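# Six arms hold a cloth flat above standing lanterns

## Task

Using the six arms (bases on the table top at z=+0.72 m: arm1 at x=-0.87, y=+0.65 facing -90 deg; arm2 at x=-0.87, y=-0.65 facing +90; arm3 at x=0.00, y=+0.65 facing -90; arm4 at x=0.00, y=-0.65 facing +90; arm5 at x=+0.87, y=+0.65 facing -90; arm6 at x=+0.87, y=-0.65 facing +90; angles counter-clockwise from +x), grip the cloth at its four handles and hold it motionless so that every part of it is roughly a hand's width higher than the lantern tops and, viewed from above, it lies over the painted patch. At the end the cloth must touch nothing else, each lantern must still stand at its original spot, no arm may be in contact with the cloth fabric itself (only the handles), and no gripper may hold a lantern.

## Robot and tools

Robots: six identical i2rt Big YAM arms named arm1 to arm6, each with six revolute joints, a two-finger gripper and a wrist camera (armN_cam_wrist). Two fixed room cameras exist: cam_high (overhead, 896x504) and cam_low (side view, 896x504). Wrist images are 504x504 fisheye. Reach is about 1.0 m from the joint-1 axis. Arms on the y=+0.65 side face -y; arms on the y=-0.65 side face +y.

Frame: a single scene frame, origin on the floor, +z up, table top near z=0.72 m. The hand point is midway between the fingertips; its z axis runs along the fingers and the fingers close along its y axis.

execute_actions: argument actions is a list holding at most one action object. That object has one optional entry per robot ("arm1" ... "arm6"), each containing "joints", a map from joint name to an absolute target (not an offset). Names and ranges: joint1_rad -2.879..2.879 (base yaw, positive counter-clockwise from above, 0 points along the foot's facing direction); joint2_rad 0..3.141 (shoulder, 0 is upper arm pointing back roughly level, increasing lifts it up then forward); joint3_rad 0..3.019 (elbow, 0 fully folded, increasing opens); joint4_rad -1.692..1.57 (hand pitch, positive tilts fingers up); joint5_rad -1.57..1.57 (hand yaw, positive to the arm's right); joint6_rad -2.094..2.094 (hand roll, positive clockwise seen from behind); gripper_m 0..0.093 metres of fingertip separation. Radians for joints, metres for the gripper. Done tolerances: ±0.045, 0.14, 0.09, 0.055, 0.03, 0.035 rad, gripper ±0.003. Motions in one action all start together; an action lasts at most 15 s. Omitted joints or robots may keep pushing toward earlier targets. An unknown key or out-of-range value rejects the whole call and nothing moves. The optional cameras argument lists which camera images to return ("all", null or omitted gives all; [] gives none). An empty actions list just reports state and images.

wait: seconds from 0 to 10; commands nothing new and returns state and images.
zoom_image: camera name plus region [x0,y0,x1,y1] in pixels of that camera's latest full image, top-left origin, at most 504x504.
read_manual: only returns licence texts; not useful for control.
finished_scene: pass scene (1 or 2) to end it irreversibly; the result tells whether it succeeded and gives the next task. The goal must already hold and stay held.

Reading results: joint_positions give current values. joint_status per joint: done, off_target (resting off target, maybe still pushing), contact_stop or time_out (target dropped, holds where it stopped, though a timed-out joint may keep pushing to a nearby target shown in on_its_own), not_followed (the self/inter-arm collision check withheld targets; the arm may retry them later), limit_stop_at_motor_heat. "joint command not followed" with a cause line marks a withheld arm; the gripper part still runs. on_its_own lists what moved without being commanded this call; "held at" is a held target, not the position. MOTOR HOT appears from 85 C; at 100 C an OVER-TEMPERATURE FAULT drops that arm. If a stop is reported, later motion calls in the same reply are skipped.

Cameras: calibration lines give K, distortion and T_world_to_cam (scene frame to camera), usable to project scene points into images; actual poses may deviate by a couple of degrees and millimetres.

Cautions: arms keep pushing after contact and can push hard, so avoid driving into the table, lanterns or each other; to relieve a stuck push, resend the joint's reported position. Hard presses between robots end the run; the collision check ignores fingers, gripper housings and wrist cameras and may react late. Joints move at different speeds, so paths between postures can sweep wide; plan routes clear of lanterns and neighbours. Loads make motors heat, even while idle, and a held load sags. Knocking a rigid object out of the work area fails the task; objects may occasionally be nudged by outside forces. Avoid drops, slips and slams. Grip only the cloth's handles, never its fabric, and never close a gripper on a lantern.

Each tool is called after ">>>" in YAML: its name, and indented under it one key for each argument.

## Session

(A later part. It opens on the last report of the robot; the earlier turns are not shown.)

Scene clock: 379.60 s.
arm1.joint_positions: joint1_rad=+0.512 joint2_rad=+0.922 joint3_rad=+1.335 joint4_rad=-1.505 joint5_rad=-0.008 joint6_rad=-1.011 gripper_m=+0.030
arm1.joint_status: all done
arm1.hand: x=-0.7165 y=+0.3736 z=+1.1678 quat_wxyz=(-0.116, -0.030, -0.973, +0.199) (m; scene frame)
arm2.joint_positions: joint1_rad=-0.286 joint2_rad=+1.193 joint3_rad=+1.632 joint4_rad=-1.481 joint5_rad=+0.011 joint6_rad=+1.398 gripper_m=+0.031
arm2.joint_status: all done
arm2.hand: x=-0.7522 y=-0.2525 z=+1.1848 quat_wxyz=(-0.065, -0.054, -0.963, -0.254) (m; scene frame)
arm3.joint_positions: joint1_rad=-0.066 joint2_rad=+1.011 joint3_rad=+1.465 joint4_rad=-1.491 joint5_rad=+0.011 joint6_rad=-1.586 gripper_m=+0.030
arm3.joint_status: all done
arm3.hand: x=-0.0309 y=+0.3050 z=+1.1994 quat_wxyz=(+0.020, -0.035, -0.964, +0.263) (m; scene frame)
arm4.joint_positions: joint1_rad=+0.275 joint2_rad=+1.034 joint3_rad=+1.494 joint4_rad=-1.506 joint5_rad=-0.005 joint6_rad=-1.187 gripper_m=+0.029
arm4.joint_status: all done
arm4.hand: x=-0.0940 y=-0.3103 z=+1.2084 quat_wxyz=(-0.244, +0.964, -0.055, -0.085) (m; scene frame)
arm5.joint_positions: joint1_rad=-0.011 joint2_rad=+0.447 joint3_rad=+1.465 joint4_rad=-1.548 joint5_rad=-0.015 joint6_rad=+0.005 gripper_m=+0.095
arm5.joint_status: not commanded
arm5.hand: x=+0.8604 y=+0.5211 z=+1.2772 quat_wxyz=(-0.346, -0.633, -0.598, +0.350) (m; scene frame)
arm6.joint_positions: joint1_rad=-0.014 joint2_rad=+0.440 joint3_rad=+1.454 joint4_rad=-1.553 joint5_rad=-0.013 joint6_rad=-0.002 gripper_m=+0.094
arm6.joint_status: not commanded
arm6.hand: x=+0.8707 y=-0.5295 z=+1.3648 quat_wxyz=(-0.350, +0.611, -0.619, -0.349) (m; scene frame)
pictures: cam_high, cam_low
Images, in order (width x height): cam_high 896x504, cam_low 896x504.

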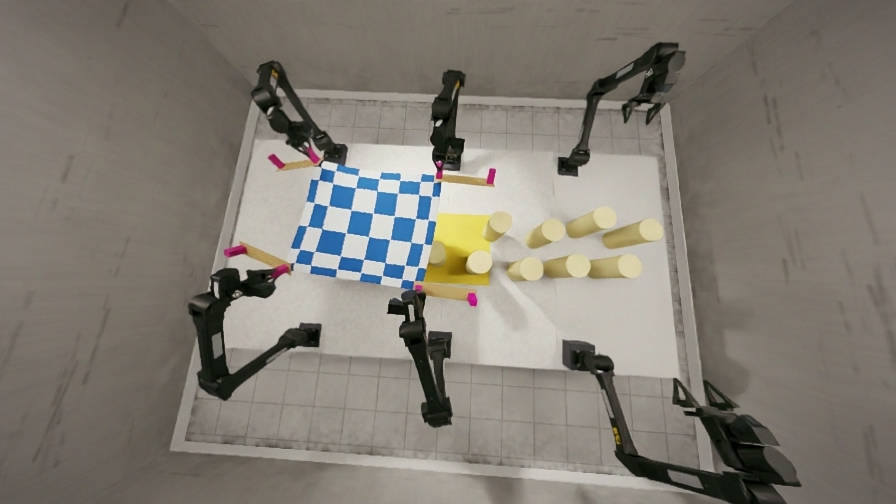

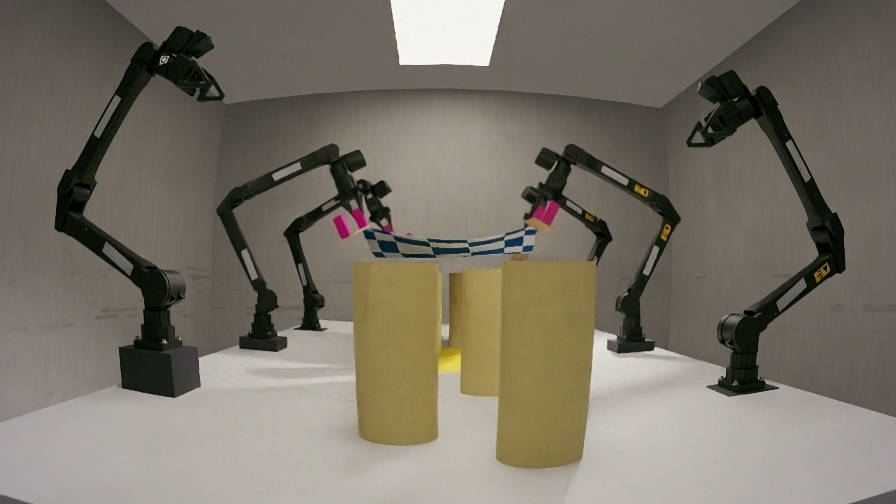

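>>> execute_actions:
  actions:
    - {"arm1":{"joints":{"joint1_rad":0.862,"joint2_rad":1.225,"joint3_rad":1.635,"joint4_rad":-1.385,"joint6_rad":-0.704}},"arm2":{"joints":{"joint1_rad":-0.7,"joint2_rad":1.362,"joint3_rad":1.84,"joint4_rad":-1.485,"joint6_rad":0.906}},"arm3":{"joints":{"joint1_rad":0.468,"joint2_rad":1.068,"joint3_rad":1.54,"joint4_rad":-1.485,"joint6_rad":-1.075}},"arm4":{"joints":{"joint1_rad":-0.33,"joint2_rad":1.03,"joint3_rad":1.525,"joint4_rad":-1.515,"joint6_rad":-1.875}}}
  cameras: ["cam_high"]

>>> execute_actions:
  actions:
    - {"arm1":{"joints":{"joint1_rad":1.042,"joint2_rad":1.668,"joint3_rad":2.11,"joint4_rad":-1.424,"joint6_rad":-0.568}},"arm2":{"joints":{"joint1_rad":-0.982,"joint2_rad":1.648,"joint3_rad":2.12,"joint4_rad":-1.32,"joint6_rad":0.581}},"arm3":{"joints":{"joint1_rad":0.832,"joint2_rad":1.337,"joint3_rad":1.765,"joint4_rad":-1.43,"joint6_rad":-0.755}},"arm4":{"joints":{"joint1_rad":-0.765,"joint2_rad":1.318,"joint3_rad":1.76,"joint4_rad":-1.445,"joint6_rad":-2.08}}}
  cameras: ["cam_high","cam_low"]

>>> zoom_image:
  camera: "cam_low"
  region: [310, 170, 590, 330]

>>> zoom_image:
  camera: "cam_high"
  region: [300, 130, 600, 330]

Scene clock: 409.13 s.
arm1.joint_positions: joint1_rad=+0.862 joint2_rad=+1.252 joint3_rad=+1.581 joint4_rad=-1.388 joint5_rad=-0.001 joint6_rad=-0.706 gripper_m=+0.030
arm1.joint_status: all done
arm1.hand: x=-0.5285 y=+0.3473 z=+1.1768 quat_wxyz=(-0.184, -0.009, -0.970, +0.161) (m; scene frame)
arm2.joint_positions: joint1_rad=-0.708 joint2_rad=+1.394 joint3_rad=+1.780 joint4_rad=-1.481 joint5_rad=+0.006 joint6_rad=+0.912 gripper_m=+0.031
arm2.joint_status: all done
arm2.hand: x=-0.5529 y=-0.2790 z=+1.1675 quat_wxyz=(-0.151, -0.023, -0.971, -0.181) (m; scene frame)
arm3.joint_positions: joint1_rad=+0.451 joint2_rad=+1.087 joint3_rad=+1.469 joint4_rad=-1.491 joint5_rad=+0.015 joint6_rad=-1.090 gripper_m=+0.030
arm3.joint_status: all done
arm3.hand: x=+0.1527 y=+0.3130 z=+1.1757 quat_wxyz=(-0.093, -0.026, -0.973, +0.210) (m; scene frame)
arm4.joint_positions: joint1_rad=-0.320 joint2_rad=+1.034 joint3_rad=+1.494 joint4_rad=-1.508 joint5_rad=-0.009 joint6_rad=-1.856 gripper_m=+0.029
arm4.joint_status: all done
arm4.hand: x=+0.1113 y=-0.3161 z=+1.2081 quat_wxyz=(-0.247, +0.966, -0.018, +0.073) (m; scene frame)
arm5.joint_positions: joint1_rad=-0.011 joint2_rad=+0.447 joint3_rad=+1.465 joint4_rad=-1.548 joint5_rad=-0.015 joint6_rad=+0.005 gripper_m=+0.095
arm5.joint_status: not commanded
arm5.hand: x=+0.8604 y=+0.5211 z=+1.2772 quat_wxyz=(-0.346, -0.633, -0.598, +0.350) (m; scene frame)
arm6.joint_positions: joint1_rad=-0.014 joint2_rad=+0.440 joint3_rad=+1.454 joint4_rad=-1.553 joint5_rad=-0.013 joint6_rad=-0.002 gripper_m=+0.094
arm6.joint_status: not commanded
arm6.hand: x=+0.8707 y=-0.5295 z=+1.3648 quat_wxyz=(-0.350, +0.611, -0.619, -0.349) (m; scene frame)
pictures: cam_high
Images, in order (width x height): cam_high 896x504.

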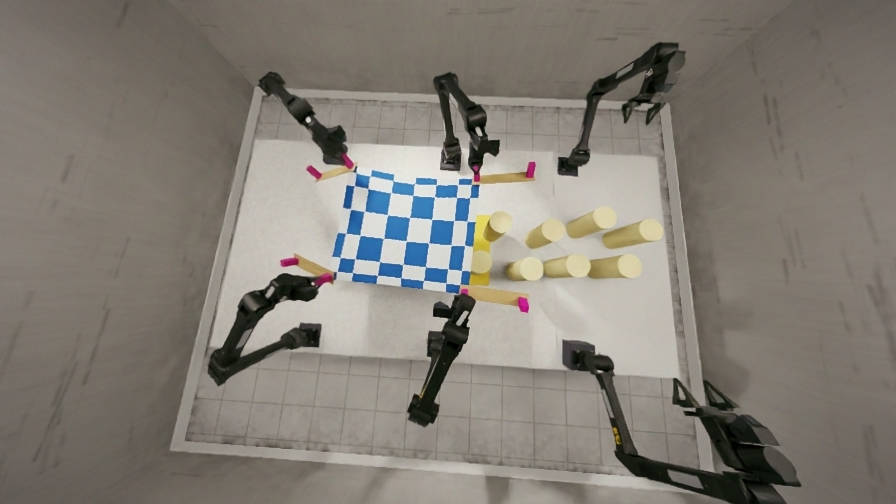

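Scene clock: 410.63 s.
arm1.joint_positions: joint1_rad=+1.038 joint2_rad=+1.699 joint3_rad=+2.055 joint4_rad=-1.409 joint5_rad=+0.004 joint6_rad=-0.571 gripper_m=+0.030
arm1.joint_status: all done
arm1.hand: x=-0.3388 y=+0.3224 z=+1.1710 quat_wxyz=(-0.210, +0.009, -0.969, +0.133) (m; scene frame)
arm2.joint_positions: joint1_rad=-0.983 joint2_rad=+1.685 joint3_rad=+2.058 joint4_rad=-1.317 joint5_rad=-0.004 joint6_rad=+0.587 gripper_m=+0.031
arm2.joint_status: all done
arm2.hand: x=-0.3454 y=-0.2979 z=+1.1664 quat_wxyz=(-0.256, +0.002, -0.951, -0.173) (m; scene frame)
arm3.joint_positions: joint1_rad=+0.822 joint2_rad=+1.365 joint3_rad=+1.698 joint4_rad=-1.456 joint5_rad=+0.017 joint6_rad=-0.769 gripper_m=+0.030
arm3.joint_status: all done
arm3.hand: x=+0.3427 y=+0.3153 z=+1.1735 quat_wxyz=(-0.152, -0.002, -0.975, +0.161) (m; scene frame)
arm4.joint_positions: joint1_rad=-0.760 joint2_rad=+1.344 joint3_rad=+1.707 joint4_rad=-1.455 joint5_rad=-0.015 joint6_rad=-2.065 gripper_m=+0.029
arm4.joint_status: all done
arm4.hand: x=+0.3263 y=-0.3071 z=+1.1933 quat_wxyz=(-0.195, +0.963, -0.129, +0.134) (m; scene frame)
arm5.joint_positions: joint1_rad=-0.011 joint2_rad=+0.447 joint3_rad=+1.465 joint4_rad=-1.548 joint5_rad=-0.015 joint6_rad=+0.005 gripper_m=+0.095
arm5.joint_status: not commanded
arm5.hand: x=+0.8604 y=+0.5211 z=+1.2772 quat_wxyz=(-0.346, -0.633, -0.598, +0.350) (m; scene frame)
arm6.joint_positions: joint1_rad=-0.014 joint2_rad=+0.440 joint3_rad=+1.454 joint4_rad=-1.553 joint5_rad=-0.013 joint6_rad=-0.002 gripper_m=+0.094
arm6.joint_status: not commanded
arm6.hand: x=+0.8707 y=-0.5295 z=+1.3648 quat_wxyz=(-0.350, +0.611, -0.619, -0.349) (m; scene frame)
pictures: cam_high, cam_low
Images, in order (width x height): cam_high 896x504, cam_low 896x504.

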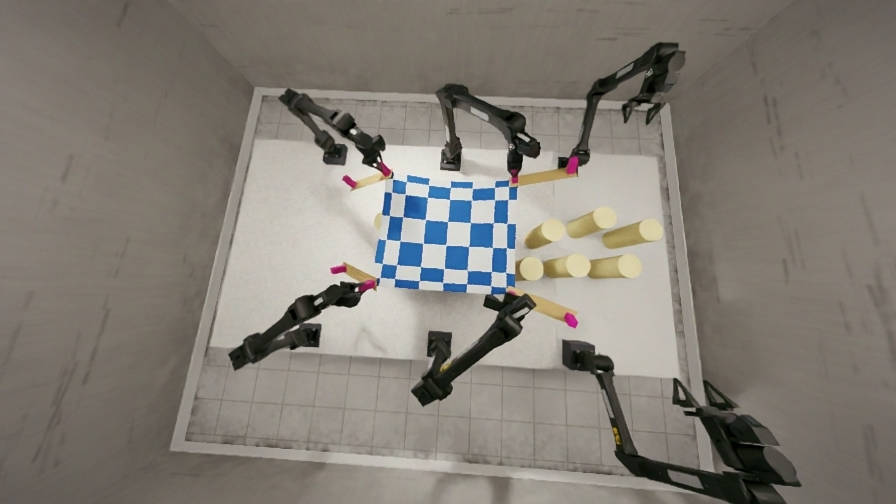

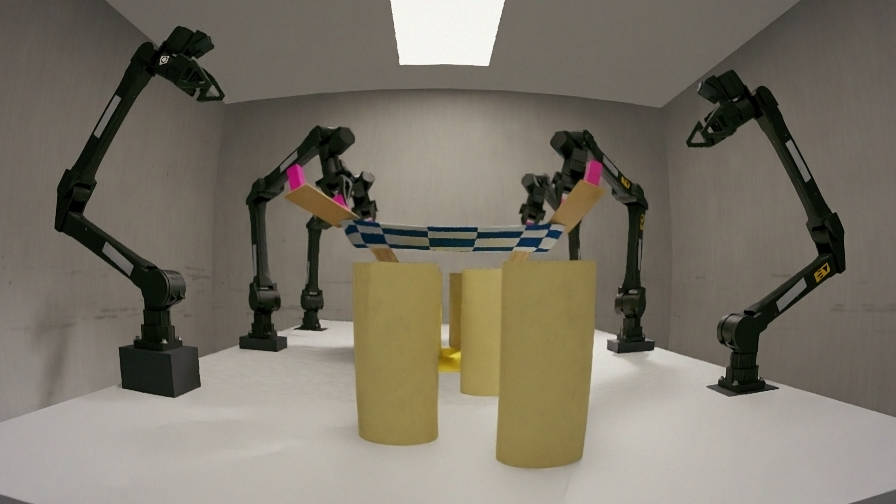

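Region (310, 170, 590, 330) of cam_low's 896x504 image, scaled by 1.800, with more detail than that image has; it fills the top 288 rows of this view, and the rest is white.

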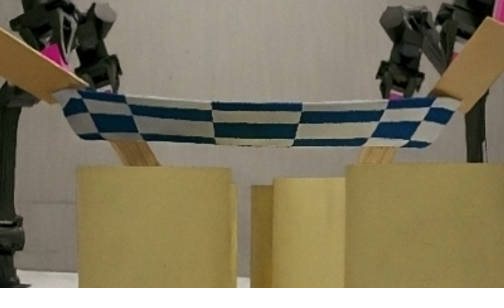

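Region (300, 130, 600, 330) of cam_high's 896x504 image, scaled by 1.680, with more detail than that image has.

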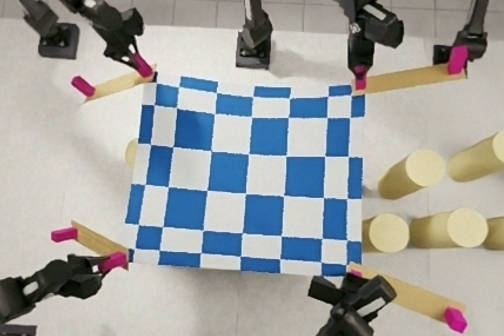

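>>> zoom_image:
  camera: "cam_high"
  region: [360, 155, 540, 305]

Region (360, 155, 540, 305) of cam_high's 896x504 image, scaled by 2.800, with more detail than that image has.

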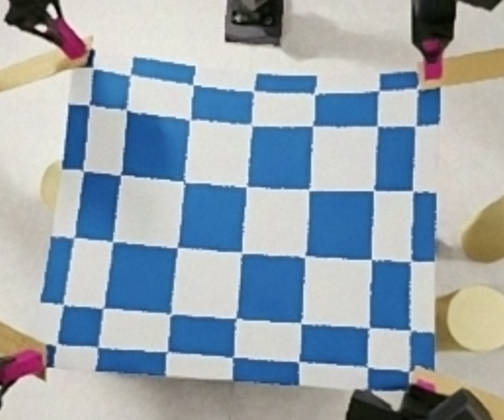

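>>> execute_actions:
  actions: []
  cameras: ["arm1_cam_wrist","arm2_cam_wrist","arm3_cam_wrist","arm4_cam_wrist","cam_low"]

>>> zoom_image:
  camera: "cam_low"
  region: [310, 170, 590, 330]

Scene clock: 444.00 s.
arm1.joint_positions: joint1_rad=+1.038 joint2_rad=+1.699 joint3_rad=+2.055 joint4_rad=-1.409 joint5_rad=+0.004 joint6_rad=-0.571 gripper_m=+0.030
arm1.joint_status: all done
arm1.hand: x=-0.3388 y=+0.3224 z=+1.1710 quat_wxyz=(-0.210, +0.009, -0.969, +0.133) (m; scene frame)
arm2.joint_positions: joint1_rad=-0.983 joint2_rad=+1.685 joint3_rad=+2.058 joint4_rad=-1.317 joint5_rad=-0.004 joint6_rad=+0.587 gripper_m=+0.031
arm2.joint_status: all done
arm2.hand: x=-0.3454 y=-0.2979 z=+1.1664 quat_wxyz=(-0.256, +0.002, -0.951, -0.173) (m; scene frame)
arm3.joint_positions: joint1_rad=+0.822 joint2_rad=+1.365 joint3_rad=+1.698 joint4_rad=-1.456 joint5_rad=+0.017 joint6_rad=-0.769 gripper_m=+0.030
arm3.joint_status: all done
arm3.hand: x=+0.3427 y=+0.3153 z=+1.1735 quat_wxyz=(-0.152, -0.002, -0.975, +0.161) (m; scene frame)
arm4.joint_positions: joint1_rad=-0.760 joint2_rad=+1.344 joint3_rad=+1.707 joint4_rad=-1.455 joint5_rad=-0.015 joint6_rad=-2.065 gripper_m=+0.029
arm4.joint_status: all done
arm4.hand: x=+0.3263 y=-0.3071 z=+1.1933 quat_wxyz=(-0.195, +0.963, -0.129, +0.134) (m; scene frame)
arm5.joint_positions: joint1_rad=-0.011 joint2_rad=+0.447 joint3_rad=+1.465 joint4_rad=-1.548 joint5_rad=-0.015 joint6_rad=+0.005 gripper_m=+0.095
arm5.joint_status: not commanded
arm5.hand: x=+0.8604 y=+0.5211 z=+1.2772 quat_wxyz=(-0.346, -0.633, -0.598, +0.350) (m; scene frame)
arm6.joint_positions: joint1_rad=-0.014 joint2_rad=+0.440 joint3_rad=+1.454 joint4_rad=-1.553 joint5_rad=-0.013 joint6_rad=-0.002 gripper_m=+0.094
arm6.joint_status: not commanded
arm6.hand: x=+0.8707 y=-0.5295 z=+1.3648 quat_wxyz=(-0.350, +0.611, -0.619, -0.349) (m; scene frame)
pictures: arm1_cam_wrist, arm2_cam_wrist, arm3_cam_wrist, arm4_cam_wrist, cam_low
camera_calibration (this result's frames):
arm1_cam_wrist: T_world_to_cam=[[-0.0414806, -0.965773, 0.25605, 0.000274565], [-0.977839, 0.0918741, 0.18812, -0.577277], [-0.205206, -0.242572, -0.948182, 1.24783], [0, 0, 0, 1]] pos_world=[-0.308412, 0.35599, 1.29169]
arm2_cam_wrist: T_world_to_cam=[[0.0841593, -0.9434, -0.320801, 0.124078], [-0.987818, -0.121278, 0.0975049, -0.48868], [-0.130892, 0.308687, -0.942114, 1.27127], [0, 0, 0, 1]] pos_world=[-0.32677, -0.334635, 1.28513]
arm3_cam_wrist: T_world_to_cam=[[-0.0589476, -0.953805, 0.294587, -0.0232379], [-0.945279, 0.148194, 0.290665, -0.0538092], [-0.320894, -0.261333, -0.910347, 1.38769], [0, 0, 0, 1]] pos_world=[0.393066, 0.348458, 1.28576]
arm4_cam_wrist: T_world_to_cam=[[0.202969, 0.891581, 0.404829, -0.274236], [0.581521, -0.442385, 0.682736, -1.13479], [0.787805, 0.0968422, -0.608264, 0.6199], [0, 0, 0, 1]] pos_world=[0.227208, -0.317545, 1.26285]
Images, in order (width x height): arm1_cam_wrist 504x504, arm2_cam_wrist 504x504, arm3_cam_wrist 504x504, arm4_cam_wrist 504x504, cam_low 896x504.

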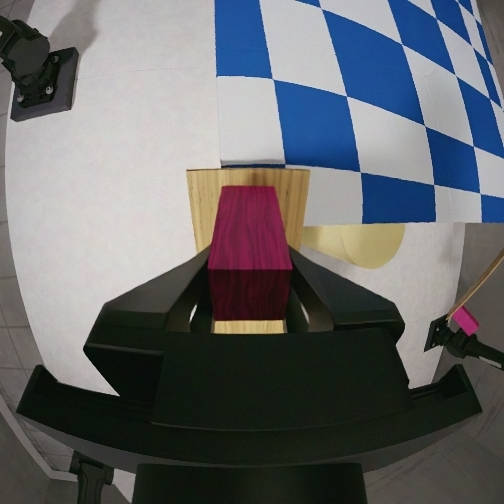

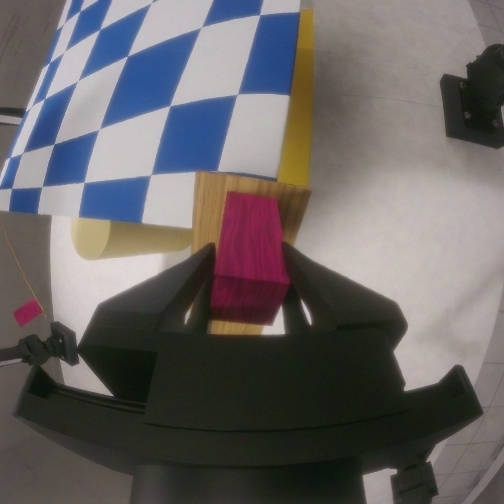

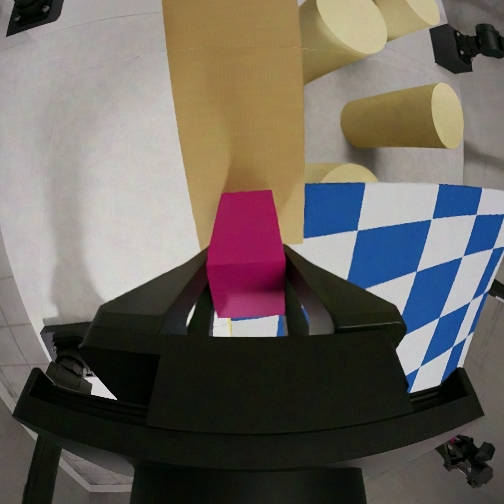

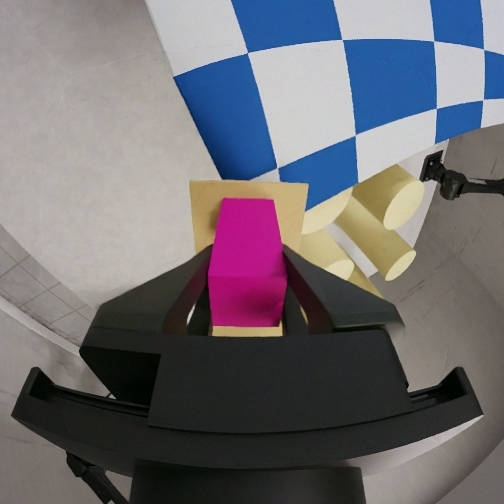

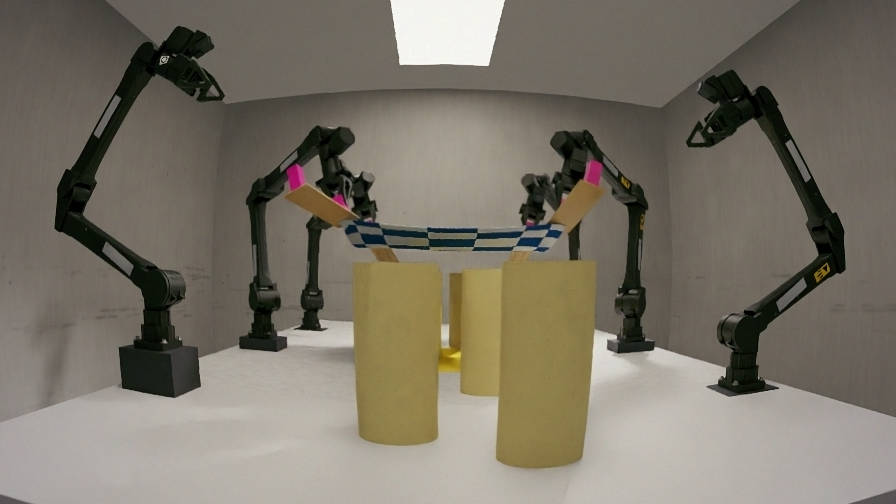

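Region (310, 170, 590, 330) of cam_low's 896x504 image, scaled by 1.800, with more detail than that image has; it fills the top 288 rows of this view, and the rest is white.

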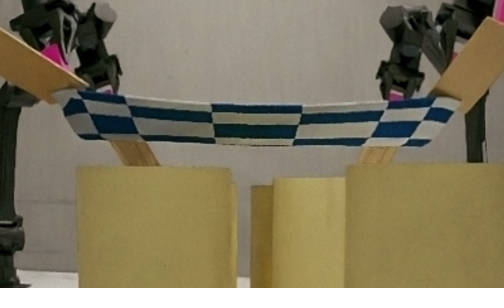

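>>> execute_actions:
  actions:
    - {"arm1":{"joints":{"joint3_rad":2.15}},"arm2":{"joints":{"joint3_rad":2.16}},"arm3":{"joints":{"joint3_rad":1.805}},"arm4":{"joints":{"joint3_rad":1.785}}}
  cameras: ["cam_high","cam_low"]

>>> zoom_image:
  camera: "cam_low"
  region: [310, 170, 590, 330]

>>> zoom_image:
  camera: "cam_high"
  region: [360, 155, 540, 305]

Scene clock: 455.63 s.
arm1.joint_positions: joint1_rad=+1.038 joint2_rad=+1.696 joint3_rad=+2.096 joint4_rad=-1.409 joint5_rad=+0.003 joint6_rad=-0.570 gripper_m=+0.030
arm1.joint_status: all done
arm1.hand: x=-0.3368 y=+0.3213 z=+1.1922 quat_wxyz=(-0.228, +0.009, -0.963, +0.144) (m; scene frame)
arm2.joint_positions: joint1_rad=-0.983 joint2_rad=+1.681 joint3_rad=+2.098 joint4_rad=-1.317 joint5_rad=-0.004 joint6_rad=+0.587 gripper_m=+0.031
arm2.joint_status: all done
arm2.hand: x=-0.3449 y=-0.2975 z=+1.1890 quat_wxyz=(-0.273, +0.003, -0.944, -0.185) (m; scene frame)
arm3.joint_positions: joint1_rad=+0.822 joint2_rad=+1.364 joint3_rad=+1.733 joint4_rad=-1.456 joint5_rad=+0.017 joint6_rad=-0.768 gripper_m=+0.030
arm3.joint_status: all done
arm3.hand: x=+0.3448 y=+0.3133 z=+1.1903 quat_wxyz=(-0.165, -0.002, -0.971, +0.173) (m; scene frame)
arm4.joint_positions: joint1_rad=-0.760 joint2_rad=+1.344 joint3_rad=+1.729 joint4_rad=-1.455 joint5_rad=-0.015 joint6_rad=-2.065 gripper_m=+0.029
arm4.joint_status: all done
arm4.hand: x=+0.3275 y=-0.3058 z=+1.2037 quat_wxyz=(-0.204, +0.960, -0.129, +0.140) (m; scene frame)
arm5.joint_positions: joint1_rad=-0.011 joint2_rad=+0.447 joint3_rad=+1.465 joint4_rad=-1.548 joint5_rad=-0.015 joint6_rad=+0.005 gripper_m=+0.095
arm5.joint_status: not commanded
arm5.hand: x=+0.8604 y=+0.5211 z=+1.2772 quat_wxyz=(-0.346, -0.633, -0.598, +0.350) (m; scene frame)
arm6.joint_positions: joint1_rad=-0.014 joint2_rad=+0.440 joint3_rad=+1.454 joint4_rad=-1.553 joint5_rad=-0.013 joint6_rad=-0.002 gripper_m=+0.094
arm6.joint_status: not commanded
arm6.hand: x=+0.8707 y=-0.5295 z=+1.3648 quat_wxyz=(-0.350, +0.611, -0.619, -0.349) (m; scene frame)
pictures: cam_high, cam_low
Images, in order (width x height): cam_high 896x504, cam_low 896x504.

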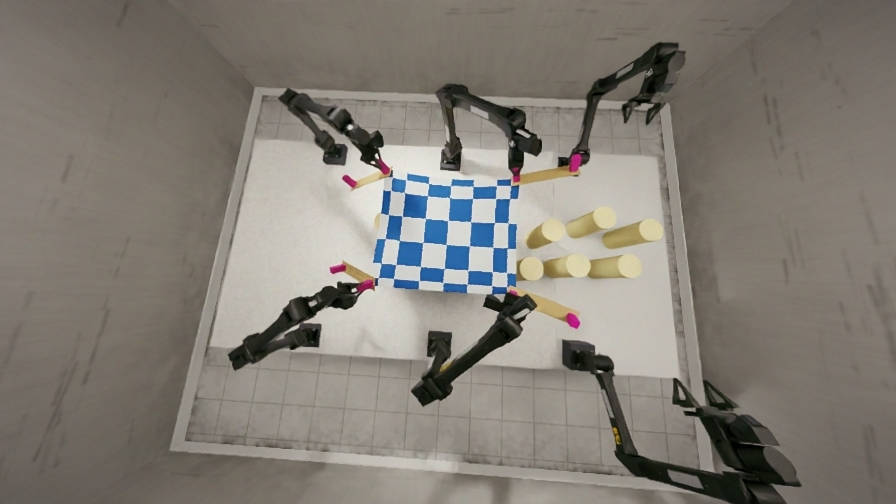

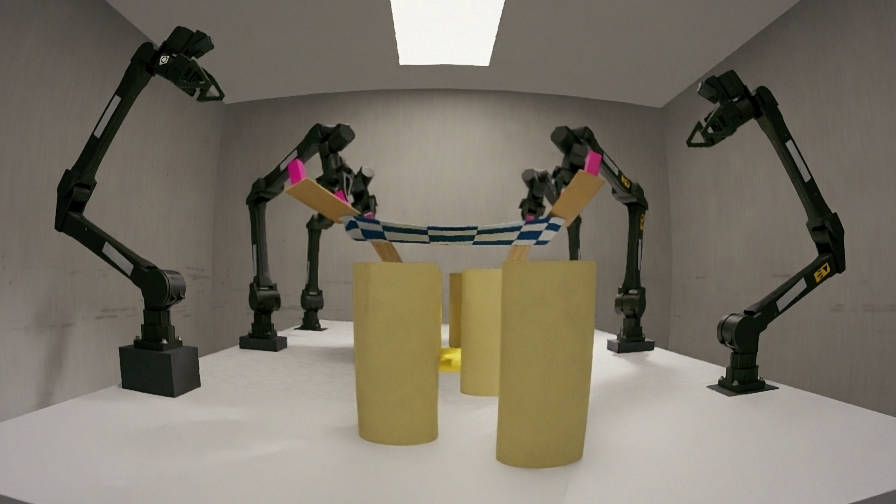

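Region (310, 170, 590, 330) of cam_low's 896x504 image, scaled by 1.800, with more detail than that image has; it fills the top 288 rows of this view, and the rest is white.

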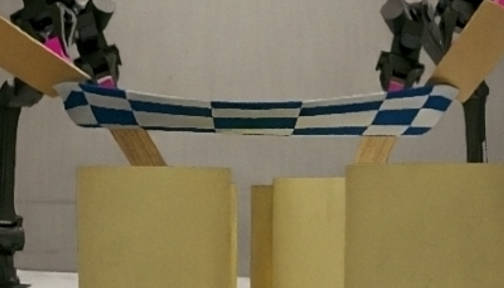

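Region (360, 155, 540, 305) of cam_high's 896x504 image, scaled by 2.800, with more detail than that image has.

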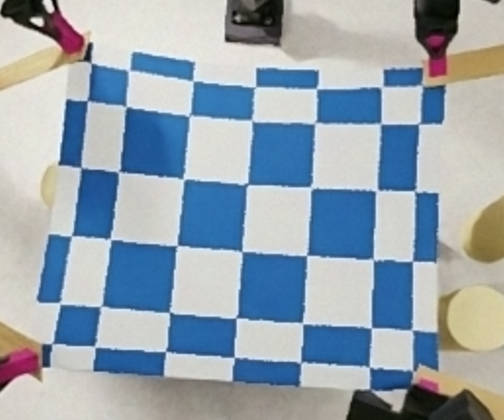

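>>> finished_scene:
  scene: 1

The scene is finished: the task was done.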